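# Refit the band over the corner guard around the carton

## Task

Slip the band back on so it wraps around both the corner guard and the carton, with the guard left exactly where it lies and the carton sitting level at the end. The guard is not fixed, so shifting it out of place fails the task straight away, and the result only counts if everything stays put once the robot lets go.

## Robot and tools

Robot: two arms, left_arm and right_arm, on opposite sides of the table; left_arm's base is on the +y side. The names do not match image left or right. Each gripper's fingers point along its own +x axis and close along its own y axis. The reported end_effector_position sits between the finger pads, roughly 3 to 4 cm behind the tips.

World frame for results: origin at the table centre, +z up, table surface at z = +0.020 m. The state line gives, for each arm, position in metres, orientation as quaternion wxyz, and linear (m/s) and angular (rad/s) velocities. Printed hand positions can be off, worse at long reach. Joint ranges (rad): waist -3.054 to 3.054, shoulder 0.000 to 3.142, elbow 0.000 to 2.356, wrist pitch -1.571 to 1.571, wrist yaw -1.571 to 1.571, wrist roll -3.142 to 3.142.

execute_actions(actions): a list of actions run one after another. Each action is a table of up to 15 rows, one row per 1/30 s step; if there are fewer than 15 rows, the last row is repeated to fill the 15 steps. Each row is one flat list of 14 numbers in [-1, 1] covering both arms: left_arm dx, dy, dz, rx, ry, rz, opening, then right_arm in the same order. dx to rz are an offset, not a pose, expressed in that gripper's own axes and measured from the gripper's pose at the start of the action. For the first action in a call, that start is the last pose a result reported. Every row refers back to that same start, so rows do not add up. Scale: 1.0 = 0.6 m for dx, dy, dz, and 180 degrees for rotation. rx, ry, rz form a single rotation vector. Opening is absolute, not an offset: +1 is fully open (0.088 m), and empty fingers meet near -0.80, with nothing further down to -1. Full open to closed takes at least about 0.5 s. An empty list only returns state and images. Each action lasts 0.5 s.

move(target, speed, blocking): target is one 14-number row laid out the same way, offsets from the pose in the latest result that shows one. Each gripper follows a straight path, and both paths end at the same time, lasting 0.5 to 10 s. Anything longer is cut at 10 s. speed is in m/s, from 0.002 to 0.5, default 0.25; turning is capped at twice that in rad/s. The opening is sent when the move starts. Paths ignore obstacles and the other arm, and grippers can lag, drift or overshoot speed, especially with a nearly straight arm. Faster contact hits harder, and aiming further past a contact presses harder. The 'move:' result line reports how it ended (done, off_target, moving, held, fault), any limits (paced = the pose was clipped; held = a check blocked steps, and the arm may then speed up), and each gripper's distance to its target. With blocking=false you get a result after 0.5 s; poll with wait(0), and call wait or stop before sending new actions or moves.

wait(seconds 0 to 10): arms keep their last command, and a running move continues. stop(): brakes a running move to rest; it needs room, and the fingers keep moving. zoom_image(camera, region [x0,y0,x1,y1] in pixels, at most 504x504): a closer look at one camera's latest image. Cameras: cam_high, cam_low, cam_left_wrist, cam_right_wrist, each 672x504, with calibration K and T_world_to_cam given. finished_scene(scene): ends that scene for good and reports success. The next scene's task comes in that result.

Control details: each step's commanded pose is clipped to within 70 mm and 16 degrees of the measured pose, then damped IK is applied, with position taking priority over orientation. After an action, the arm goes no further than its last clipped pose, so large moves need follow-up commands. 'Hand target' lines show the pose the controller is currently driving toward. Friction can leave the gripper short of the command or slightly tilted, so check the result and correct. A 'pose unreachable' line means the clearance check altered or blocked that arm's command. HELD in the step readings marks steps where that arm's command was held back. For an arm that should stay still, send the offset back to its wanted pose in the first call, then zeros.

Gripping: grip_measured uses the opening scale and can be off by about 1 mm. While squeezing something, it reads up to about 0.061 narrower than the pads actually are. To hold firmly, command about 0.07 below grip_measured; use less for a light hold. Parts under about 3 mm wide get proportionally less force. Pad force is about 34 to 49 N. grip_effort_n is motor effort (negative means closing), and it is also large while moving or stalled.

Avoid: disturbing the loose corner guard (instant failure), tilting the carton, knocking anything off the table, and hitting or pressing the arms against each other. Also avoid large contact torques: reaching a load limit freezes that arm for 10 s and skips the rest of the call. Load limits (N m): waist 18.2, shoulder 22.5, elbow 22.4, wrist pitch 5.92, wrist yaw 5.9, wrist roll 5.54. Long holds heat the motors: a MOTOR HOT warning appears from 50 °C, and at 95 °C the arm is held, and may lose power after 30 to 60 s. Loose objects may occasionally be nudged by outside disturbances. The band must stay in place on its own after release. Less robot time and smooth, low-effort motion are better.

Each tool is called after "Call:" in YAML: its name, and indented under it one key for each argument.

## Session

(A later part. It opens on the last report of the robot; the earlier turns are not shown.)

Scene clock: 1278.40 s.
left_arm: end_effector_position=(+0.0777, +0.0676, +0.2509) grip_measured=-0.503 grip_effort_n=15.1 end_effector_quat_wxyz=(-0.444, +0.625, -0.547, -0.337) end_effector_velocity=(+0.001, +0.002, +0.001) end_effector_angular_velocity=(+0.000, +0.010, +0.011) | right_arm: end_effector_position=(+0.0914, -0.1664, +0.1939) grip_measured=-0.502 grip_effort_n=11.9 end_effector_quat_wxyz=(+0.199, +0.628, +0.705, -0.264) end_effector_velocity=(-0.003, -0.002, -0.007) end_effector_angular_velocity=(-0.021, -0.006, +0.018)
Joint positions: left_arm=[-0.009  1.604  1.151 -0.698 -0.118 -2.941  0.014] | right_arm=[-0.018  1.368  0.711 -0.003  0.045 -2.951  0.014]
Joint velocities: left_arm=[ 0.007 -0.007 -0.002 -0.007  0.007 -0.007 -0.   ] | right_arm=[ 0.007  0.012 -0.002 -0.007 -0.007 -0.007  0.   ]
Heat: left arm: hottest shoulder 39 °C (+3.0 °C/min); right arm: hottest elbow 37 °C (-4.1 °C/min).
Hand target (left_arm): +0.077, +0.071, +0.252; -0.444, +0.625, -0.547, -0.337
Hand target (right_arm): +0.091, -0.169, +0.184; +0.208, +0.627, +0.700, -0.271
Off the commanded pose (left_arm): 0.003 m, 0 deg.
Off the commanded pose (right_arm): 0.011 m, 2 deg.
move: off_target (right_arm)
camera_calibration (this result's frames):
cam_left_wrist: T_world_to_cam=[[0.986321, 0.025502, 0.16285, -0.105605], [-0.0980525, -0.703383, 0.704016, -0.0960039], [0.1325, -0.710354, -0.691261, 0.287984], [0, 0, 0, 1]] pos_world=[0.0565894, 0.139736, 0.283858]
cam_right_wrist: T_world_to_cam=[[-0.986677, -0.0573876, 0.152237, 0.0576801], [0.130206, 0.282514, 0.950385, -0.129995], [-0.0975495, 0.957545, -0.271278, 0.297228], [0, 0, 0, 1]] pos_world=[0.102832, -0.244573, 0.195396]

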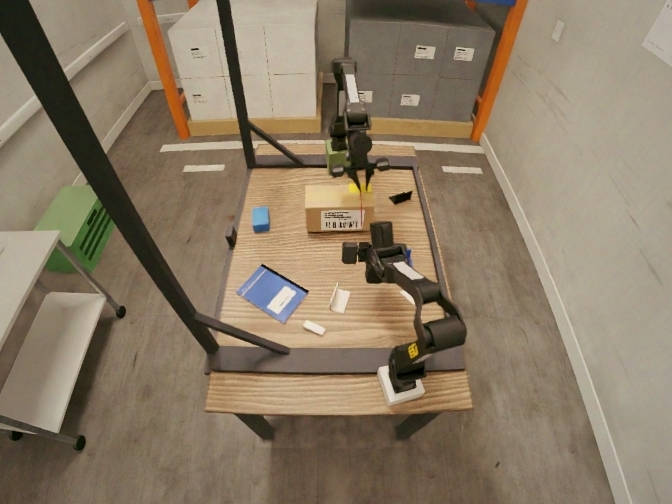

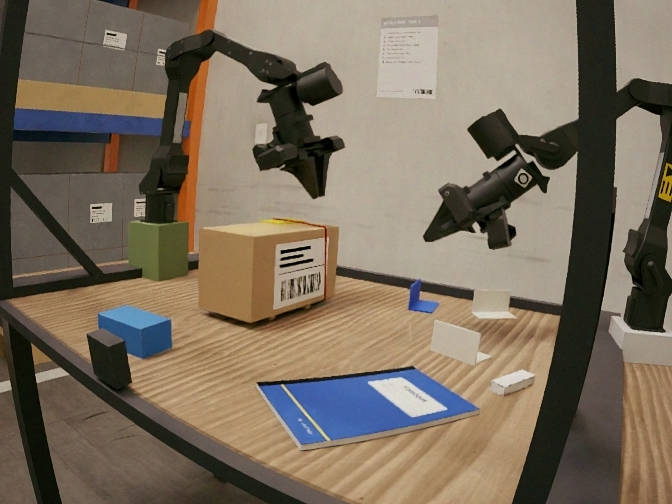

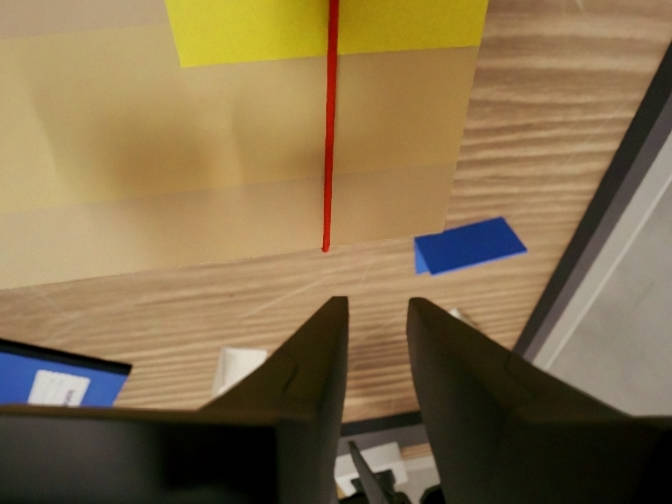

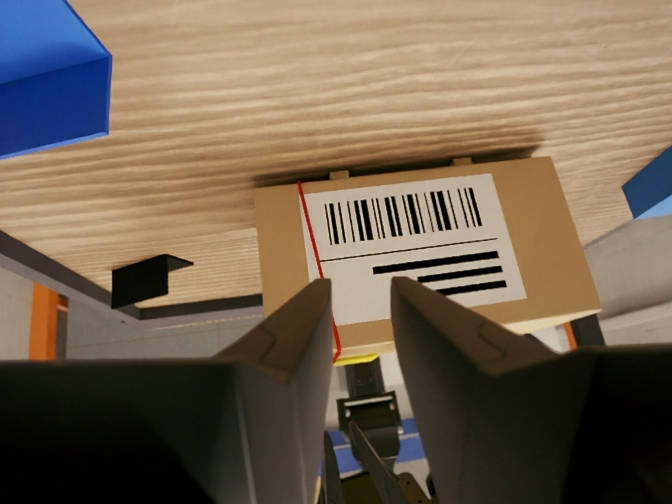

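Call:
move:
  target: [0.071,0.023,0.012,0,0,0,-0.5,0,0,0,0,0,0,-0.5]
  speed: 0.05

Scene clock: 1301.87 s.
left_arm: end_effector_position=(+0.0731, +0.0556, +0.2148) grip_measured=-0.503 grip_effort_n=15.1 end_effector_quat_wxyz=(-0.439, +0.628, -0.551, -0.330) end_effector_velocity=(-0.002, +0.000, -0.001) end_effector_angular_velocity=(-0.002, +0.003, -0.012) | right_arm: end_effector_position=(+0.0912, -0.1662, +0.1939) grip_measured=-0.502 grip_effort_n=12.3 end_effector_quat_wxyz=(+0.199, +0.628, +0.705, -0.264) end_effector_velocity=(+0.003, -0.003, -0.004) end_effector_angular_velocity=(-0.017, -0.026, +0.005)
Joint positions: left_arm=[-0.027  1.673  1.068 -0.528 -0.122 -2.955  0.014] | right_arm=[-0.017  1.369  0.711 -0.002  0.045 -2.951  0.014]
Joint velocities: left_arm=[-0.002 -0.002 -0.007  0.007  0.007  0.007 -0.   ] | right_arm=[-0.002 -0.002 -0.002 -0.022  0.007 -0.022 -0.   ]
Heat: left arm: hottest shoulder 40 °C (+3.0 °C/min); right arm: hottest wrist pitch 37 °C (-1.0 °C/min).
Hand target (left_arm): +0.072, +0.058, +0.207; -0.445, +0.624, -0.547, -0.338
Hand target (right_arm): +0.091, -0.166, +0.194; +0.199, +0.628, +0.705, -0.264
Off the commanded pose (left_arm): 0.008 m, 1 deg.
Off the commanded pose (right_arm): 0.000 m, 0 deg.
move: done
camera_calibration (this result's frames):
cam_left_wrist: T_world_to_cam=[[0.98624, 0.0248454, 0.163442, -0.0949301], [-0.101664, -0.688458, 0.718116, -0.0830485], [0.130365, -0.724851, -0.676459, 0.252868], [0, 0, 0, 1]] pos_world=[0.0522158, 0.128474, 0.246208]
cam_right_wrist: T_world_to_cam=[[-0.986662, -0.057293, 0.152368, 0.0575696], [0.130396, 0.282139, 0.950471, -0.130053], [-0.0974444, 0.957661, -0.270905, 0.296994], [0, 0, 0, 1]] pos_world=[0.102701, -0.244428, 0.195297]

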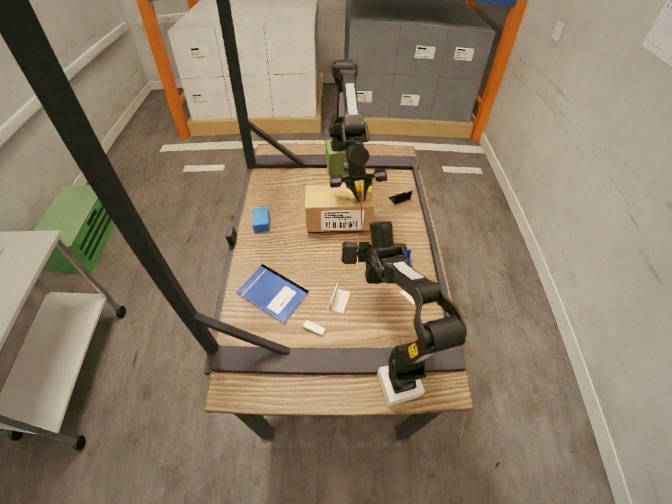

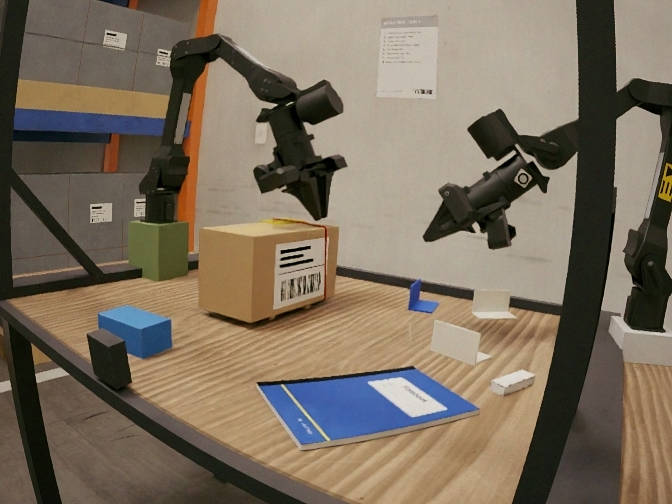

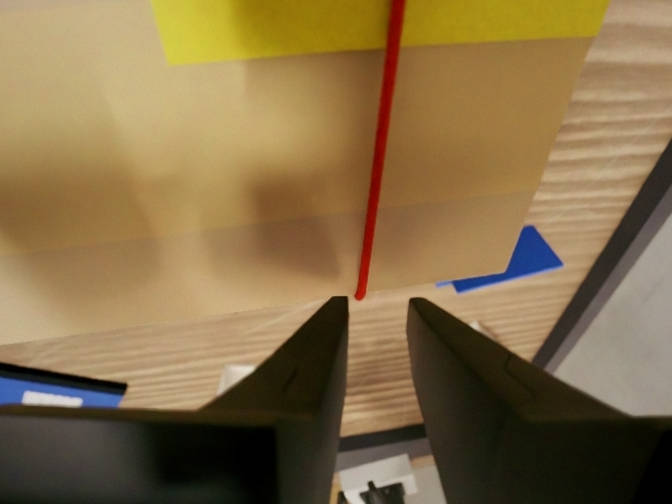

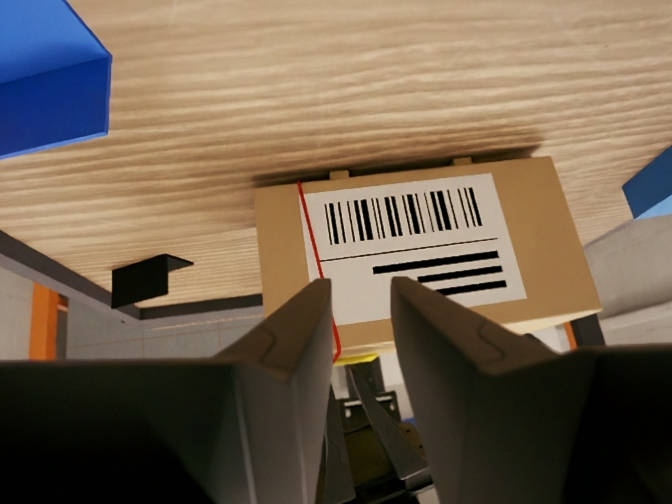

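Call:
move:
  target: [0.0,0.004,0.028,0,-0.03,0,-0.5,0,0,0,0,0,0,-0.5]
  speed: 0.02

Scene clock: 1309.27 s.
left_arm: end_effector_position=(+0.0719, +0.0726, +0.2093) grip_measured=-0.503 grip_effort_n=14.7 end_effector_quat_wxyz=(-0.463, +0.612, -0.533, -0.358) end_effector_velocity=(-0.000, +0.004, -0.002) end_effector_angular_velocity=(+0.021, -0.002, +0.007) | right_arm: end_effector_position=(+0.0912, -0.1662, +0.1939) grip_measured=-0.502 grip_effort_n=12.3 end_effector_quat_wxyz=(+0.199, +0.628, +0.705, -0.264) end_effector_velocity=(+0.002, -0.000, +0.001) end_effector_angular_velocity=(-0.002, +0.001, -0.013)
Joint positions: left_arm=[-0.03   1.673  1.075 -0.622 -0.136 -2.968  0.014] | right_arm=[-0.017  1.369  0.711 -0.002  0.045 -2.951  0.014]
Joint velocities: left_arm=[-0.002  0.002  0.002 -0.022 -0.007 -0.007  0.   ] | right_arm=[-0.002 -0.002  0.002 -0.007  0.007  0.007 -0.   ]
Heat: left arm: hottest shoulder 39 °C (+2.0 °C/min); right arm: hottest wrist pitch 37 °C (-1.0 °C/min).
Hand target (left_arm): +0.072, +0.071, +0.208; -0.464, +0.612, -0.530, -0.360
Hand target (right_arm): +0.091, -0.166, +0.194; +0.199, +0.628, +0.705, -0.264
Off the commanded pose (left_arm): 0.002 m, 0 deg.
Off the commanded pose (right_arm): 0.000 m, 0 deg.
move: done
camera_calibration (this result's frames):
cam_left_wrist: T_world_to_cam=[[0.98638, 0.0243194, 0.162676, -0.0930915], [-0.0897556, -0.749201, 0.656233, -0.0510667], [0.137836, -0.661896, -0.736814, 0.269183], [0, 0, 0, 1]] pos_world=[0.0501368, 0.142176, 0.246993]
cam_right_wrist: T_world_to_cam=[[-0.986662, -0.057293, 0.152368, 0.0575696], [0.130396, 0.282139, 0.950471, -0.130053], [-0.0974444, 0.957661, -0.270905, 0.296994], [0, 0, 0, 1]] pos_world=[0.102701, -0.244428, 0.195297]

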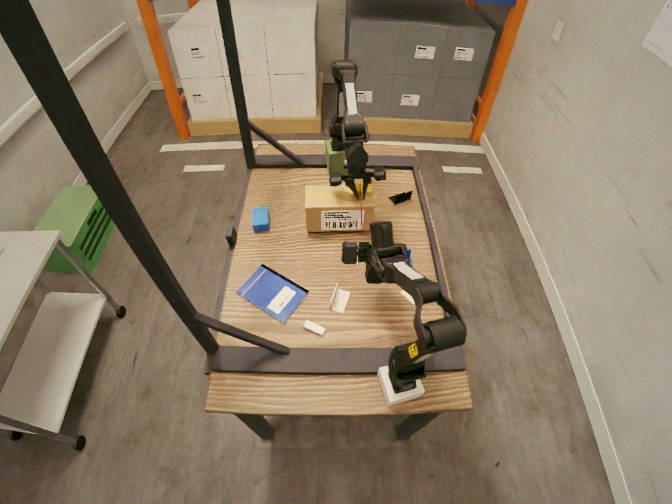

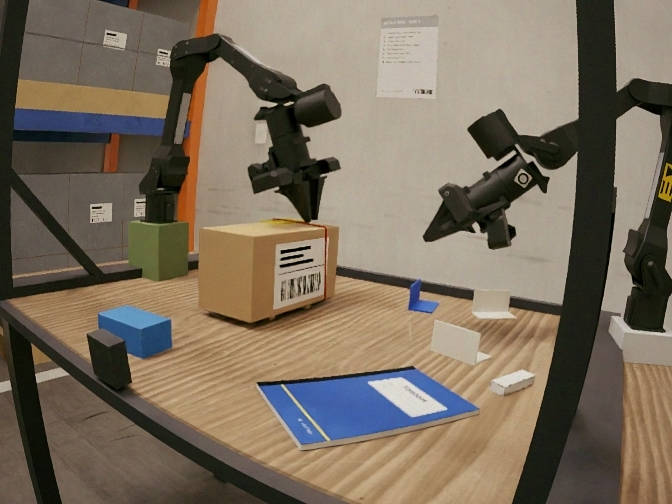

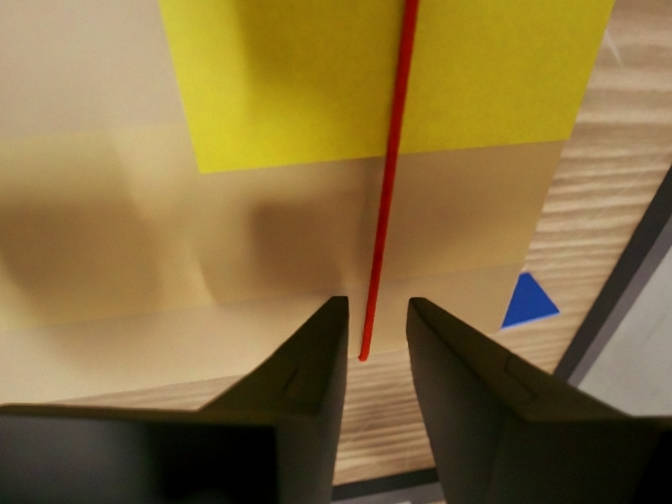

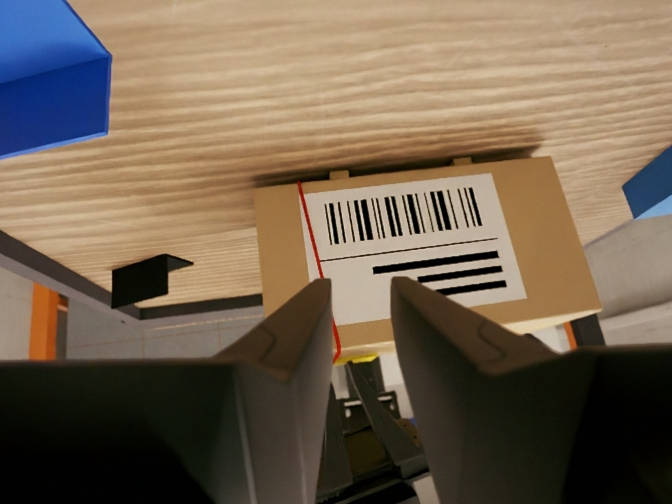

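Call:
move:
  target: [0.014,0.003,-0.027,0,0,0,-0.5,0,0,0,0,0,0,-0.5]
  speed: 0.02

Scene clock: 1316.77 s.
left_arm: end_effector_position=(+0.0713, +0.0569, +0.2090) grip_measured=-0.503 grip_effort_n=15.1 end_effector_quat_wxyz=(-0.461, +0.612, -0.535, -0.356) end_effector_velocity=(+0.002, +0.001, +0.001) end_effector_angular_velocity=(+0.004, -0.018, +0.012) | right_arm: end_effector_position=(+0.0912, -0.1662, +0.1939) grip_measured=-0.502 grip_effort_n=12.8 end_effector_quat_wxyz=(+0.199, +0.628, +0.705, -0.264) end_effector_velocity=(-0.000, +0.000, +0.001) end_effector_angular_velocity=(+0.007, +0.000, +0.008)
Joint positions: left_arm=[-0.037  1.726  1.132 -0.622 -0.136 -2.971  0.014] | right_arm=[-0.017  1.369  0.711 -0.002  0.045 -2.951  0.014]
Joint velocities: left_arm=[-0.002 -0.002  0.002 -0.007 -0.022 -0.007 -0.   ] | right_arm=[-0.002 -0.002 -0.002  0.007 -0.007 -0.007  0.   ]
Heat: left arm: hottest shoulder 39 °C (+3.1 °C/min); right arm: hottest wrist pitch 37 °C (+0.0 °C/min).
Hand target (left_arm): +0.071, +0.055, +0.206; -0.463, +0.612, -0.533, -0.358
Hand target (right_arm): +0.091, -0.166, +0.194; +0.199, +0.628, +0.705, -0.264
Off the commanded pose (left_arm): 0.004 m, 0 deg.
Off the commanded pose (right_arm): 0.000 m, 0 deg.
move: done
camera_calibration (this result's frames):
cam_left_wrist: T_world_to_cam=[[0.986548, 0.0215921, 0.162041, -0.0917502], [-0.092162, -0.745228, 0.660409, -0.0635289], [0.135017, -0.66646, -0.733214, 0.258385], [0, 0, 0, 1]] pos_world=[0.0497747, 0.12684, 0.246273]
cam_right_wrist: T_world_to_cam=[[-0.986662, -0.057293, 0.152368, 0.0575696], [0.130396, 0.282139, 0.950471, -0.130053], [-0.0974444, 0.957661, -0.270905, 0.296994], [0, 0, 0, 1]] pos_world=[0.102701, -0.244428, 0.195297]

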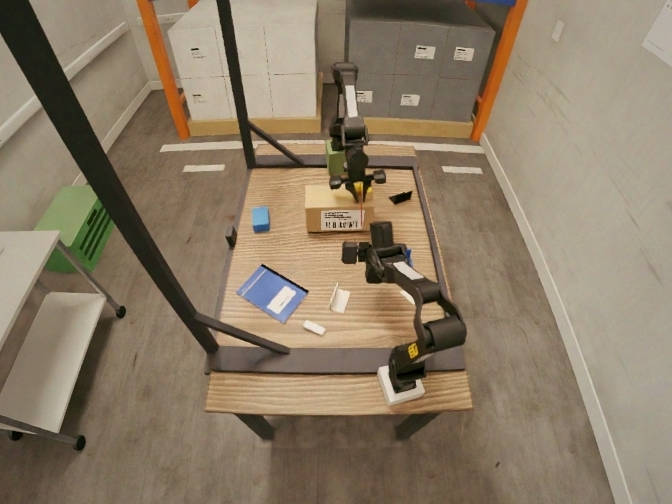

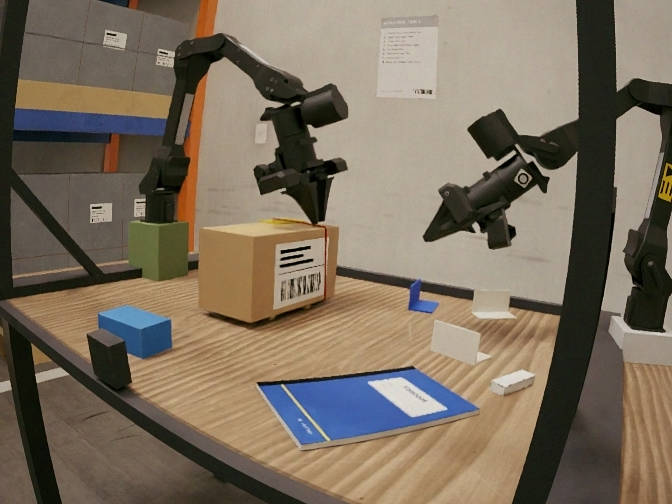

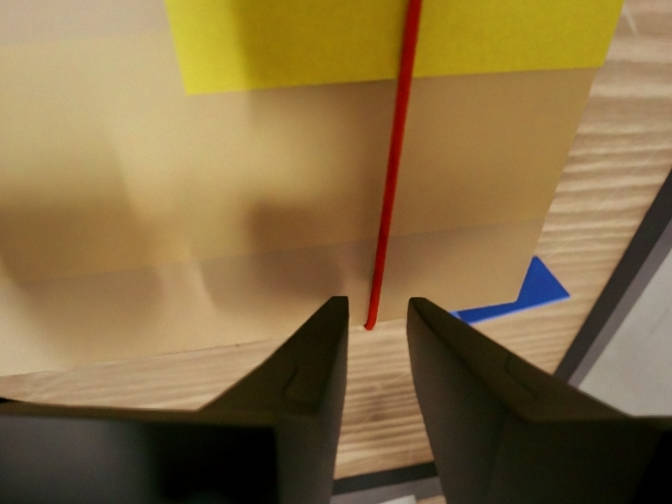

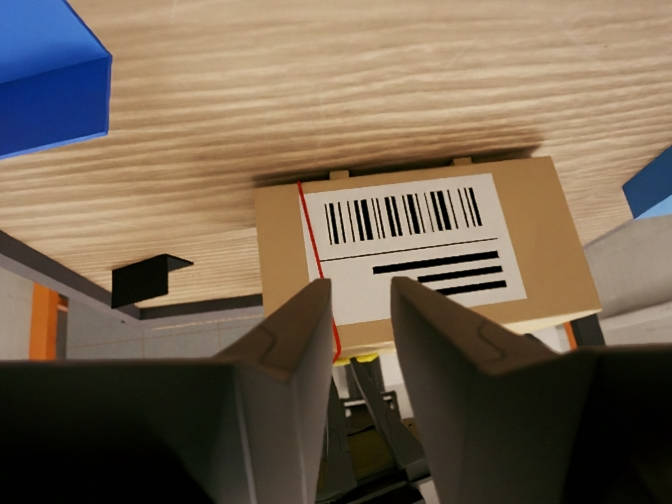

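Now press straight down-ish.

Call:
move:
  target: [0.034,0,0.006,0,-0.008,0,-0.5,0,0,0,0,0,0,-0.5]
  speed: 0.015

Scene clock: 1322.70 s.
left_arm: end_effector_position=(+0.0733, +0.0510, +0.2023) grip_measured=-0.503 grip_effort_n=14.7 end_effector_quat_wxyz=(-0.459, +0.615, -0.535, -0.354) end_effector_velocity=(-0.000, +0.001, +0.001) end_effector_angular_velocity=(-0.002, +0.014, +0.020) | right_arm: end_effector_position=(+0.0912, -0.1662, +0.1939) grip_measured=-0.502 grip_effort_n=12.3 end_effector_quat_wxyz=(+0.199, +0.628, +0.705, -0.264) end_effector_velocity=(+0.002, -0.000, +0.001) end_effector_angular_velocity=(-0.004, +0.010, -0.006)
Joint positions: left_arm=[-0.034  1.753  1.133 -0.588 -0.136 -2.971  0.014] | right_arm=[-0.017  1.369  0.711 -0.002  0.045 -2.951  0.014]
Joint velocities: left_arm=[ 0.002 -0.002  0.002 -0.007  0.007 -0.022 -0.   ] | right_arm=[-0.007 -0.002  0.002 -0.007 -0.007  0.007 -0.   ]
Heat: left arm: hottest shoulder 38 °C (+1.0 °C/min); right arm: hottest wrist pitch 37 °C (+0.0 °C/min).
Hand target (left_arm): +0.075, +0.054, +0.189; -0.468, +0.607, -0.529, -0.363
Hand target (right_arm): +0.091, -0.166, +0.194; +0.199, +0.628, +0.705, -0.264
Off the commanded pose (left_arm): 0.014 m, 2 deg.
Off the commanded pose (right_arm): 0.000 m, 0 deg.
move: off_target (left_arm)
camera_calibration (this result's frames):
cam_left_wrist: T_world_to_cam=[[0.986312, 0.0262708, 0.162785, -0.092894], [-0.0902405, -0.740265, 0.666231, -0.0649469], [0.138007, -0.671802, -0.727761, 0.24819], [0, 0, 0, 1]] pos_world=[0.0515098, 0.121097, 0.239014]
cam_right_wrist: T_world_to_cam=[[-0.986662, -0.057293, 0.152368, 0.0575696], [0.130396, 0.282139, 0.950471, -0.130053], [-0.0974444, 0.957661, -0.270905, 0.296994], [0, 0, 0, 1]] pos_world=[0.102701, -0.244428, 0.195297]

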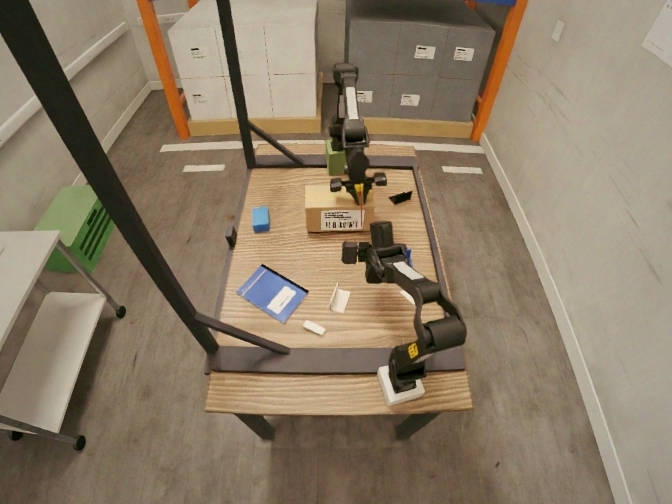

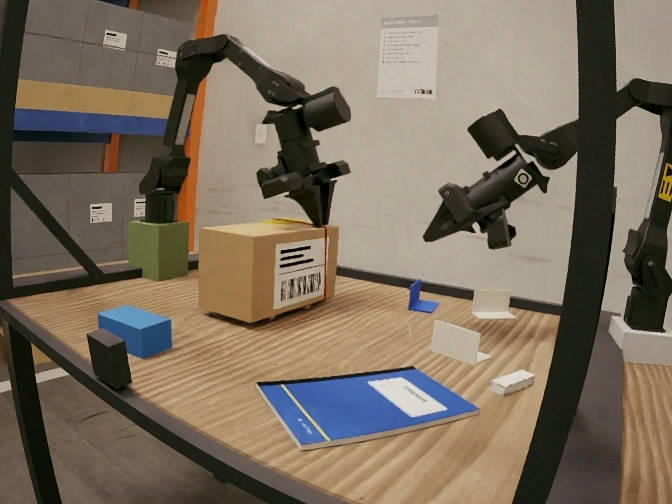

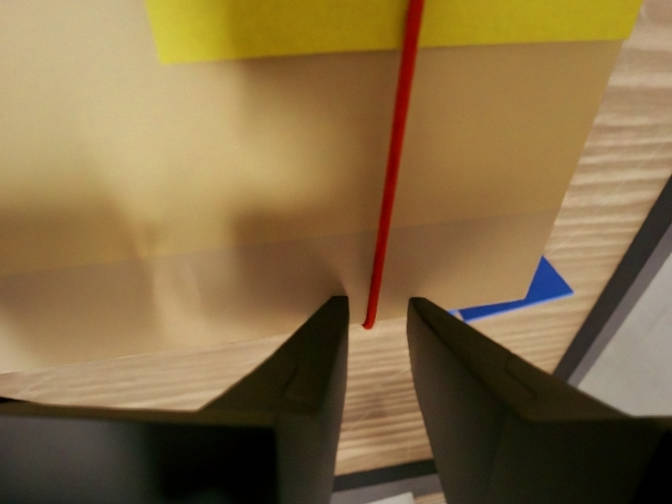

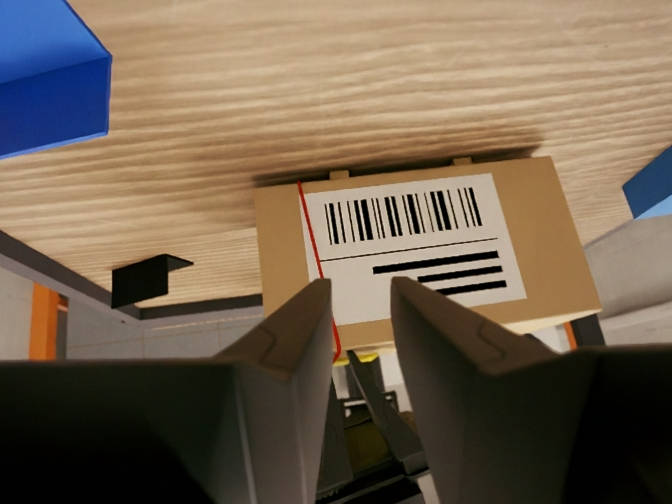

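Call:
move:
  target: [0.0153,-0.025,0.0055,0,0,0,-0.5,0,0,0,0,0,0,-0.5]
  speed: 0.01

Scene clock: 1329.87 s.
left_arm: end_effector_position=(+0.0869, +0.0472, +0.2047) grip_measured=-0.503 grip_effort_n=14.7 end_effector_quat_wxyz=(-0.451, +0.620, -0.541, -0.346) end_effector_velocity=(+0.000, -0.001, -0.001) end_effector_angular_velocity=(-0.005, +0.001, +0.021) | right_arm: end_effector_position=(+0.0912, -0.1662, +0.1939) grip_measured=-0.502 grip_effort_n=12.8 end_effector_quat_wxyz=(+0.199, +0.628, +0.705, -0.264) end_effector_velocity=(+0.002, -0.001, -0.001) end_effector_angular_velocity=(-0.007, -0.000, -0.013)
Joint positions: left_arm=[ 0.008  1.752  1.133 -0.557 -0.116 -2.93   0.014] | right_arm=[-0.017  1.369  0.711 -0.002  0.045 -2.951  0.014]
Joint velocities: left_arm=[-0.002  0.002 -0.002  0.007 -0.007 -0.022 -0.   ] | right_arm=[-0.002 -0.002 -0.002 -0.007  0.007  0.007  0.   ]
Heat: left arm: hottest shoulder 38 °C (+0.0 °C/min); right arm: hottest elbow 36 °C (-1.0 °C/min).
Hand target (left_arm): +0.090, +0.051, +0.196; -0.459, +0.615, -0.535, -0.354
Hand target (right_arm): +0.091, -0.166, +0.194; +0.199, +0.628, +0.705, -0.264
Off the commanded pose (left_arm): 0.010 m, 2 deg.
Off the commanded pose (right_arm): 0.000 m, 0 deg.
move: off_target (left_arm)
camera_calibration (this result's frames):
cam_left_wrist: T_world_to_cam=[[0.986328, 0.0269878, 0.162571, -0.106604], [-0.0933164, -0.721637, 0.685953, -0.0728116], [0.13583, -0.691745, -0.709252, 0.242871], [0, 0, 0, 1]] pos_world=[0.0653628, 0.118338, 0.239533]
cam_right_wrist: T_world_to_cam=[[-0.986662, -0.057293, 0.152368, 0.0575696], [0.130396, 0.282139, 0.950471, -0.130053], [-0.0974444, 0.957661, -0.270905, 0.296994], [0, 0, 0, 1]] pos_world=[0.102701, -0.244428, 0.195297]

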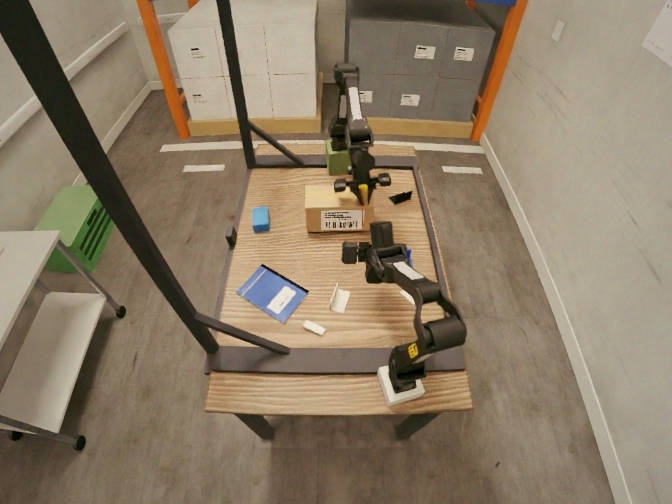

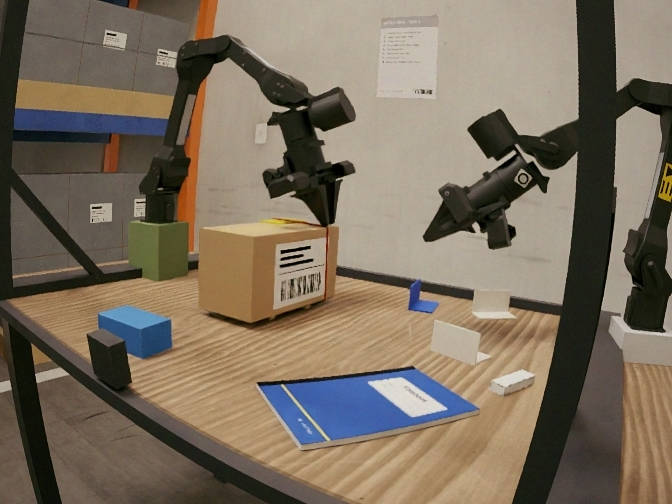

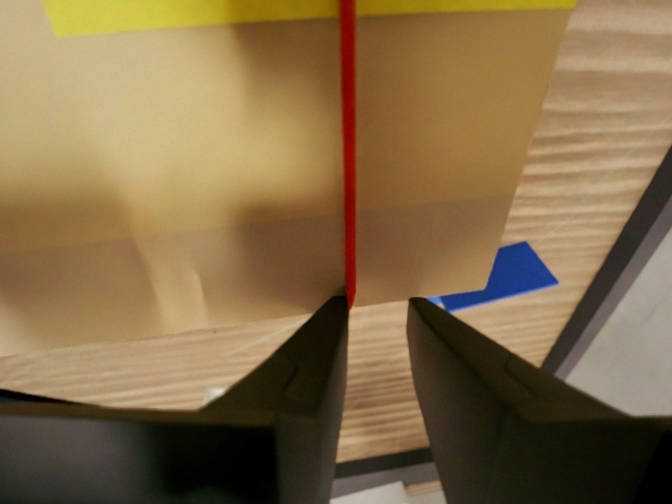

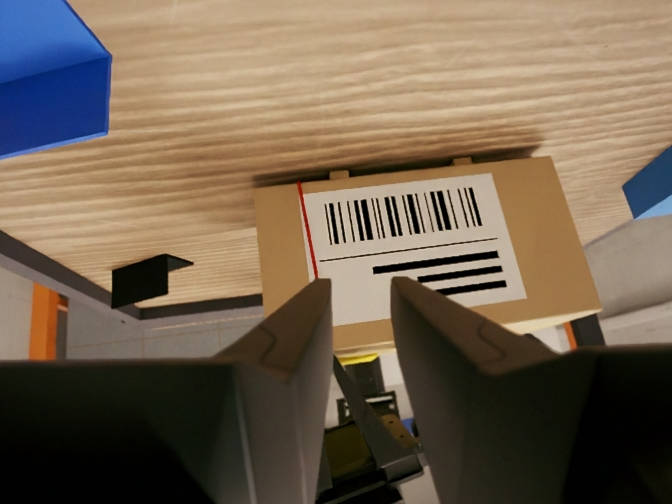

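Call:
move:
  target: [0.018,0,0,0,-0.008,0,-0.5,0.269,0.038,-0.0225,-0.02,-0.004,-0.026,-0.5]
  speed: 0.12

Scene clock: 1349.97 s.
left_arm: end_effector_position=(+0.0865, +0.0449, +0.2030) grip_measured=-0.503 grip_effort_n=14.7 end_effector_quat_wxyz=(-0.453, +0.618, -0.541, -0.348) end_effector_velocity=(-0.000, +0.002, -0.000) end_effector_angular_velocity=(+0.007, -0.003, +0.007) | right_arm: end_effector_position=(+0.0911, -0.0335, +0.1087) grip_measured=-0.502 grip_effort_n=12.3 end_effector_quat_wxyz=(+0.209, +0.592, +0.737, -0.251) end_effector_velocity=(-0.005, -0.002, -0.002) end_effector_angular_velocity=(-0.001, -0.001, +0.018)
Joint positions: left_arm=[ 0.006  1.767  1.146 -0.562 -0.115 -2.93   0.014] | right_arm=[-0.126  2.036  1.078  0.302 -0.121 -3.08   0.014]
Joint velocities: left_arm=[-0.002 -0.002 -0.002 -0.007 -0.007 -0.007 -0.   ] | right_arm=[ 0.007  0.002 -0.007  0.007 -0.007 -0.007 -0.   ]
Heat: left arm: hottest shoulder 37 °C (-3.0 °C/min); right arm: hottest elbow 36 °C (+0.0 °C/min).
Hand target (left_arm): +0.089, +0.044, +0.195; -0.458, +0.616, -0.535, -0.354
Hand target (right_arm): +0.092, -0.031, +0.102; +0.213, +0.590, +0.736, -0.254
Off the commanded pose (left_arm): 0.009 m, 1 deg.
Off the commanded pose (right_arm): 0.007 m, 0 deg.
move: off_target (left_arm)
camera_calibration (this result's frames):
cam_left_wrist: T_world_to_cam=[[0.986734, 0.023923, 0.160572, -0.105365], [-0.0932289, -0.726228, 0.681103, -0.0721553], [0.132906, -0.687037, -0.714364, 0.241219], [0, 0, 0, 1]] pos_world=[0.0651807, 0.115846, 0.238382]
cam_right_wrist: T_world_to_cam=[[-0.975631, -0.157868, 0.152389, 0.0736517], [0.102442, 0.286448, 0.952603, -0.0840386], [-0.194038, 0.945, -0.263296, 0.154339], [0, 0, 0, 1]] pos_world=[0.110413, -0.11015, 0.109468]

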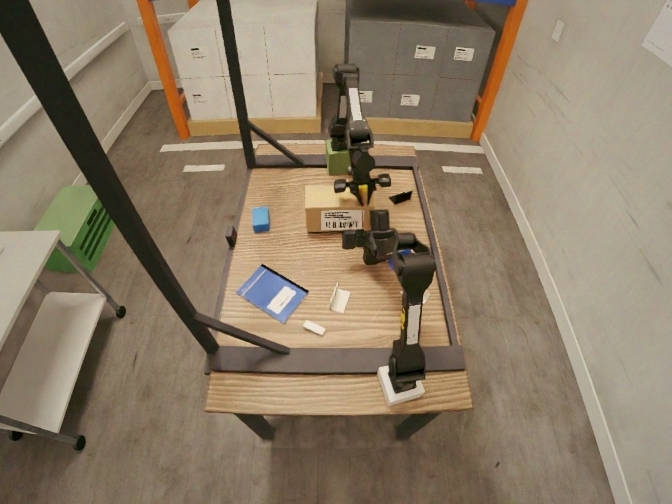

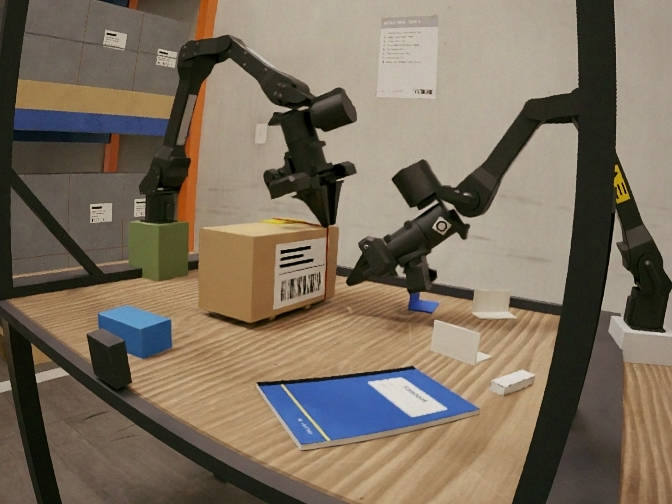

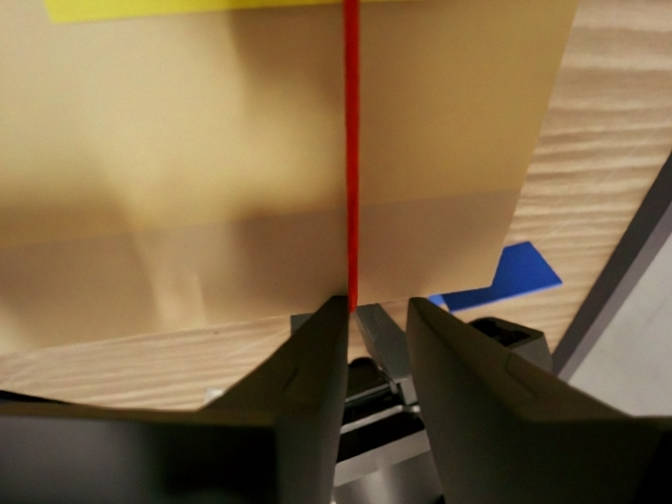

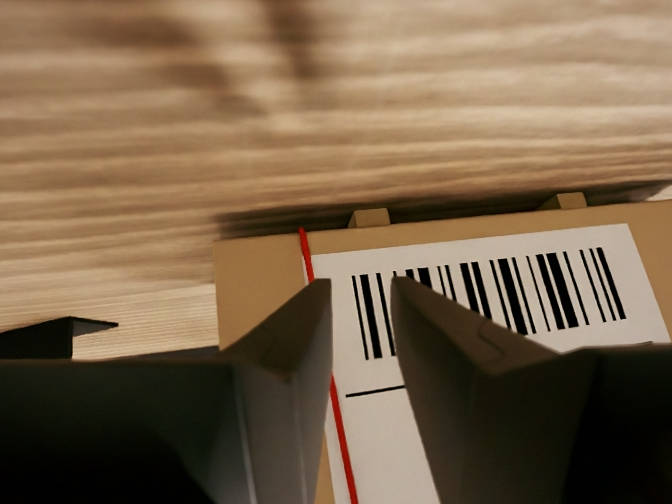

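Call:
move:
  target: [0.012,0,0.006,0,-0.008,0,-0.5,0.063,0.014,-0.0255,0,0,0,-0.5]
  speed: 0.04

Scene clock: 1358.70 s.
left_arm: end_effector_position=(+0.0863, +0.0452, +0.2032) grip_measured=-0.503 grip_effort_n=15.1 end_effector_quat_wxyz=(-0.454, +0.617, -0.540, -0.349) end_effector_velocity=(+0.000, +0.001, +0.001) end_effector_angular_velocity=(+0.002, -0.004, +0.007) | right_arm: end_effector_position=(+0.0896, +0.0043, +0.1047) grip_measured=-0.502 grip_effort_n=12.3 end_effector_quat_wxyz=(+0.204, +0.594, +0.738, -0.247) end_effector_velocity=(-0.000, +0.006, +0.006) end_effector_angular_velocity=(+0.023, +0.001, +0.008)
Joint positions: left_arm=[ 0.006  1.767  1.148 -0.566 -0.115 -2.93   0.014] | right_arm=[-0.133  2.158  1.25   0.265 -0.125 -3.083  0.014]
Joint velocities: left_arm=[-0.002 -0.002  0.002 -0.007 -0.007 -0.007 -0.   ] | right_arm=[-0.002  0.002  0.017  0.007 -0.007 -0.007  0.   ]
Heat: left arm: hottest shoulder 36 °C (-4.0 °C/min); right arm: hottest wrist pitch 37 °C (+0.0 °C/min).
Hand target (left_arm): +0.088, +0.046, +0.195; -0.460, +0.613, -0.535, -0.356
Hand target (right_arm): +0.091, +0.006, +0.097; +0.210, +0.592, +0.737, -0.251
Off the commanded pose (left_arm): 0.008 m, 1 deg.
Off the commanded pose (right_arm): 0.008 m, 1 deg.
move: done
camera_calibration (this result's frames):
cam_left_wrist: T_world_to_cam=[[0.986802, 0.0231841, 0.160265, -0.105116], [-0.0932579, -0.72773, 0.679494, -0.0716861], [0.132383, -0.685472, -0.715963, 0.241861], [0, 0, 0, 1]] pos_world=[0.0650251, 0.116058, 0.23872]
cam_right_wrist: T_world_to_cam=[[-0.975656, -0.158134, 0.151951, 0.0788139], [0.104627, 0.273308, 0.95622, -0.0914134], [-0.19274, 0.94884, -0.25011, 0.115792], [0, 0, 0, 1]] pos_world=[0.108777, -0.0724205, 0.104396]

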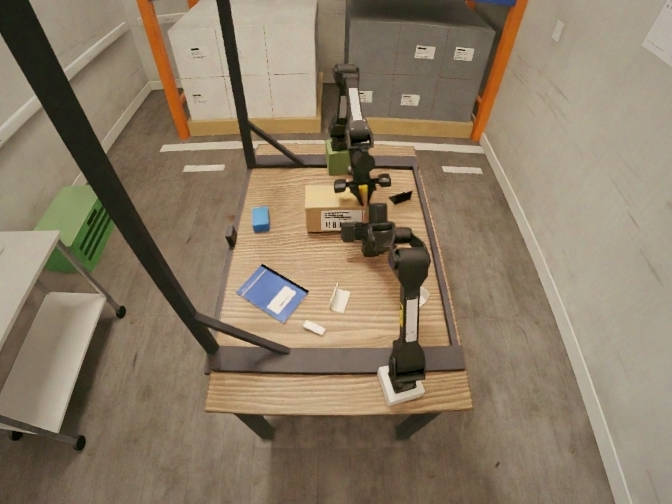

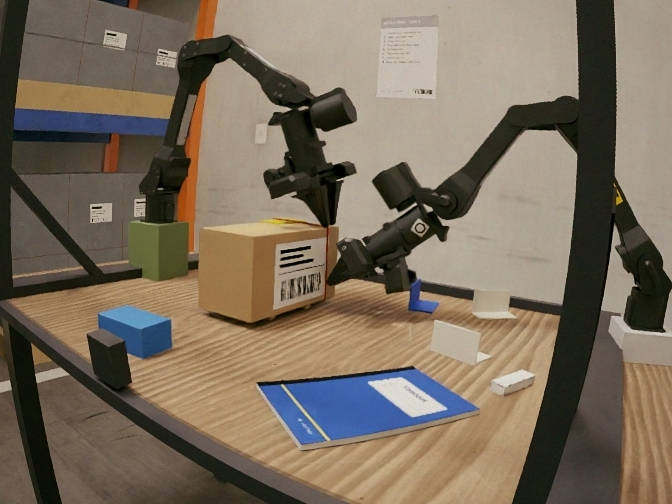

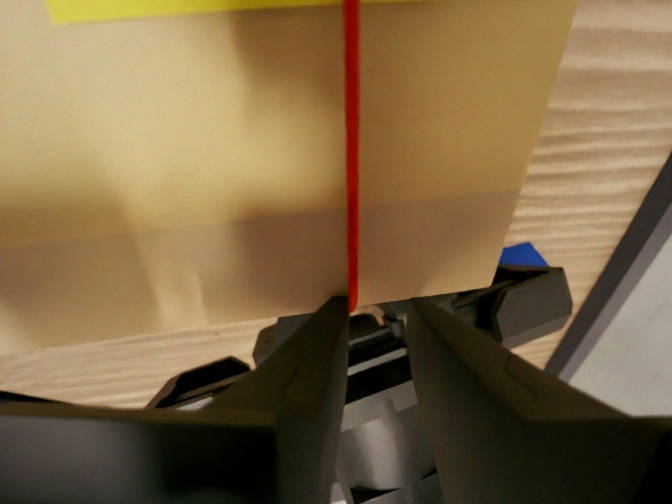

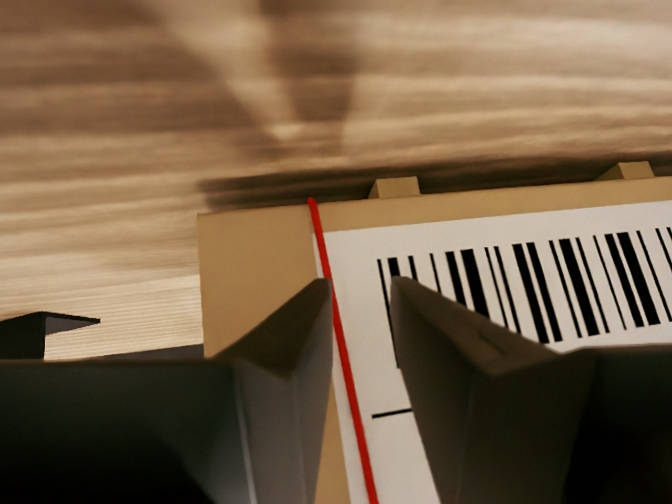

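Call:
move:
  target: [0.012,0,0.003,0,-0.008,0,-0.5,0.006,0.02,0.004,0,0,0,-0.5]
  speed: 0.02

Scene clock: 1369.50 s.
left_arm: end_effector_position=(+0.0863, +0.0448, +0.2035) grip_measured=-0.503 grip_effort_n=14.7 end_effector_quat_wxyz=(-0.455, +0.616, -0.540, -0.350) end_effector_velocity=(-0.000, +0.002, -0.000) end_effector_angular_velocity=(+0.007, -0.003, +0.007) | right_arm: end_effector_position=(+0.0996, +0.0067, +0.1064) grip_measured=-0.502 grip_effort_n=12.3 end_effector_quat_wxyz=(+0.201, +0.596, +0.738, -0.244) end_effector_velocity=(+0.000, -0.002, -0.001) end_effector_angular_velocity=(-0.006, -0.002, +0.008)
Joint positions: left_arm=[ 0.006  1.77   1.155 -0.575 -0.115 -2.93   0.014] | right_arm=[-0.156  2.158  1.251  0.272 -0.142 -3.095  0.014]
Joint velocities: left_arm=[-0.002 -0.002 -0.002 -0.007 -0.007 -0.007 -0.   ] | right_arm=[-0.002 -0.002 -0.002 -0.007 -0.007 -0.007 -0.001]
Heat: left arm: hottest shoulder 36 °C (-3.0 °C/min); right arm: hottest shoulder 38 °C (+1.0 °C/min).
Hand target (left_arm): +0.088, +0.045, +0.196; -0.460, +0.613, -0.535, -0.356
Hand target (right_arm): +0.101, +0.008, +0.099; +0.204, +0.594, +0.738, -0.247
Off the commanded pose (left_arm): 0.008 m, 1 deg.
Off the commanded pose (right_arm): 0.007 m, 1 deg.
move: done
camera_calibration (this result's frames):
cam_left_wrist: T_world_to_cam=[[0.986928, 0.0224011, 0.159597, -0.105049], [-0.0927225, -0.731048, 0.675997, -0.0713127], [0.131816, -0.681958, -0.719415, 0.242426], [0, 0, 0, 1]] pos_world=[0.0651078, 0.115545, 0.239378]
cam_right_wrist: T_world_to_cam=[[-0.975845, -0.157048, 0.151862, 0.0886961], [0.106785, 0.263535, 0.958721, -0.0952343], [-0.190586, 0.95178, -0.2404, 0.114535], [0, 0, 0, 1]] pos_world=[0.118552, -0.0699847, 0.105368]

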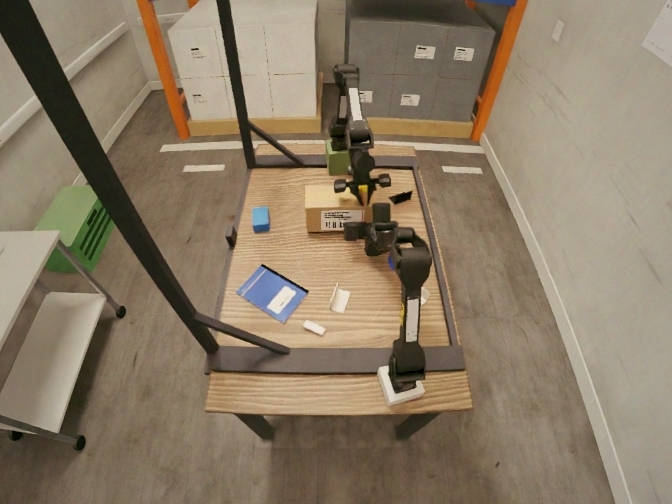

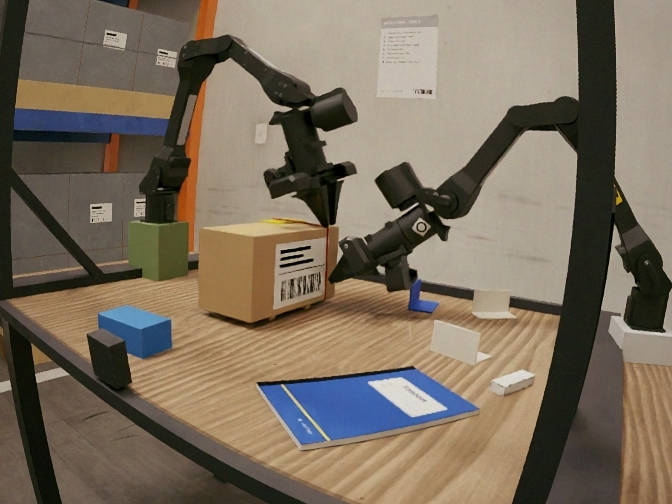

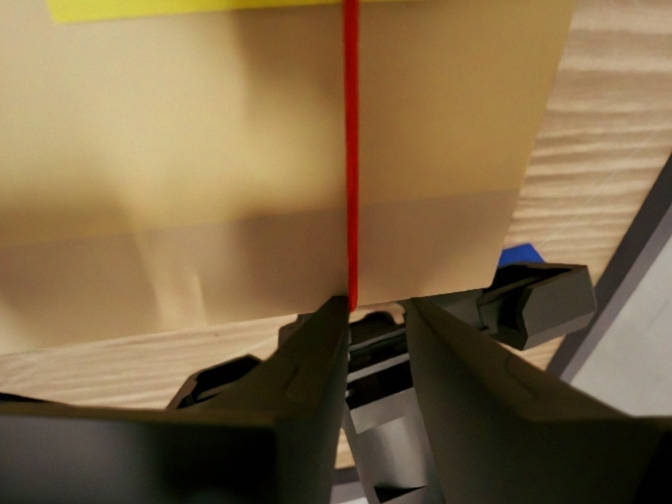

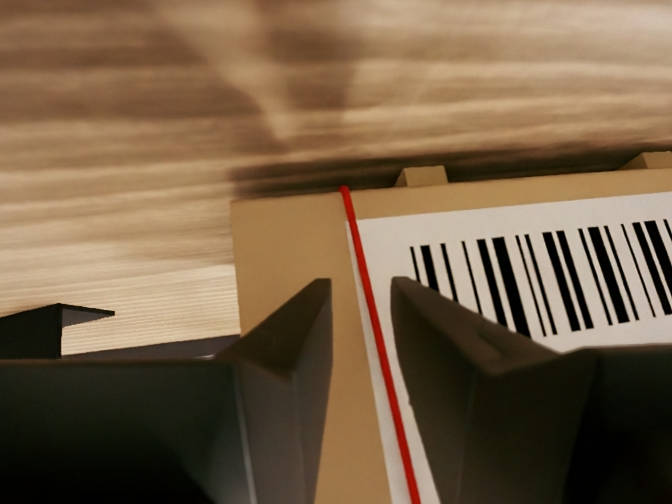

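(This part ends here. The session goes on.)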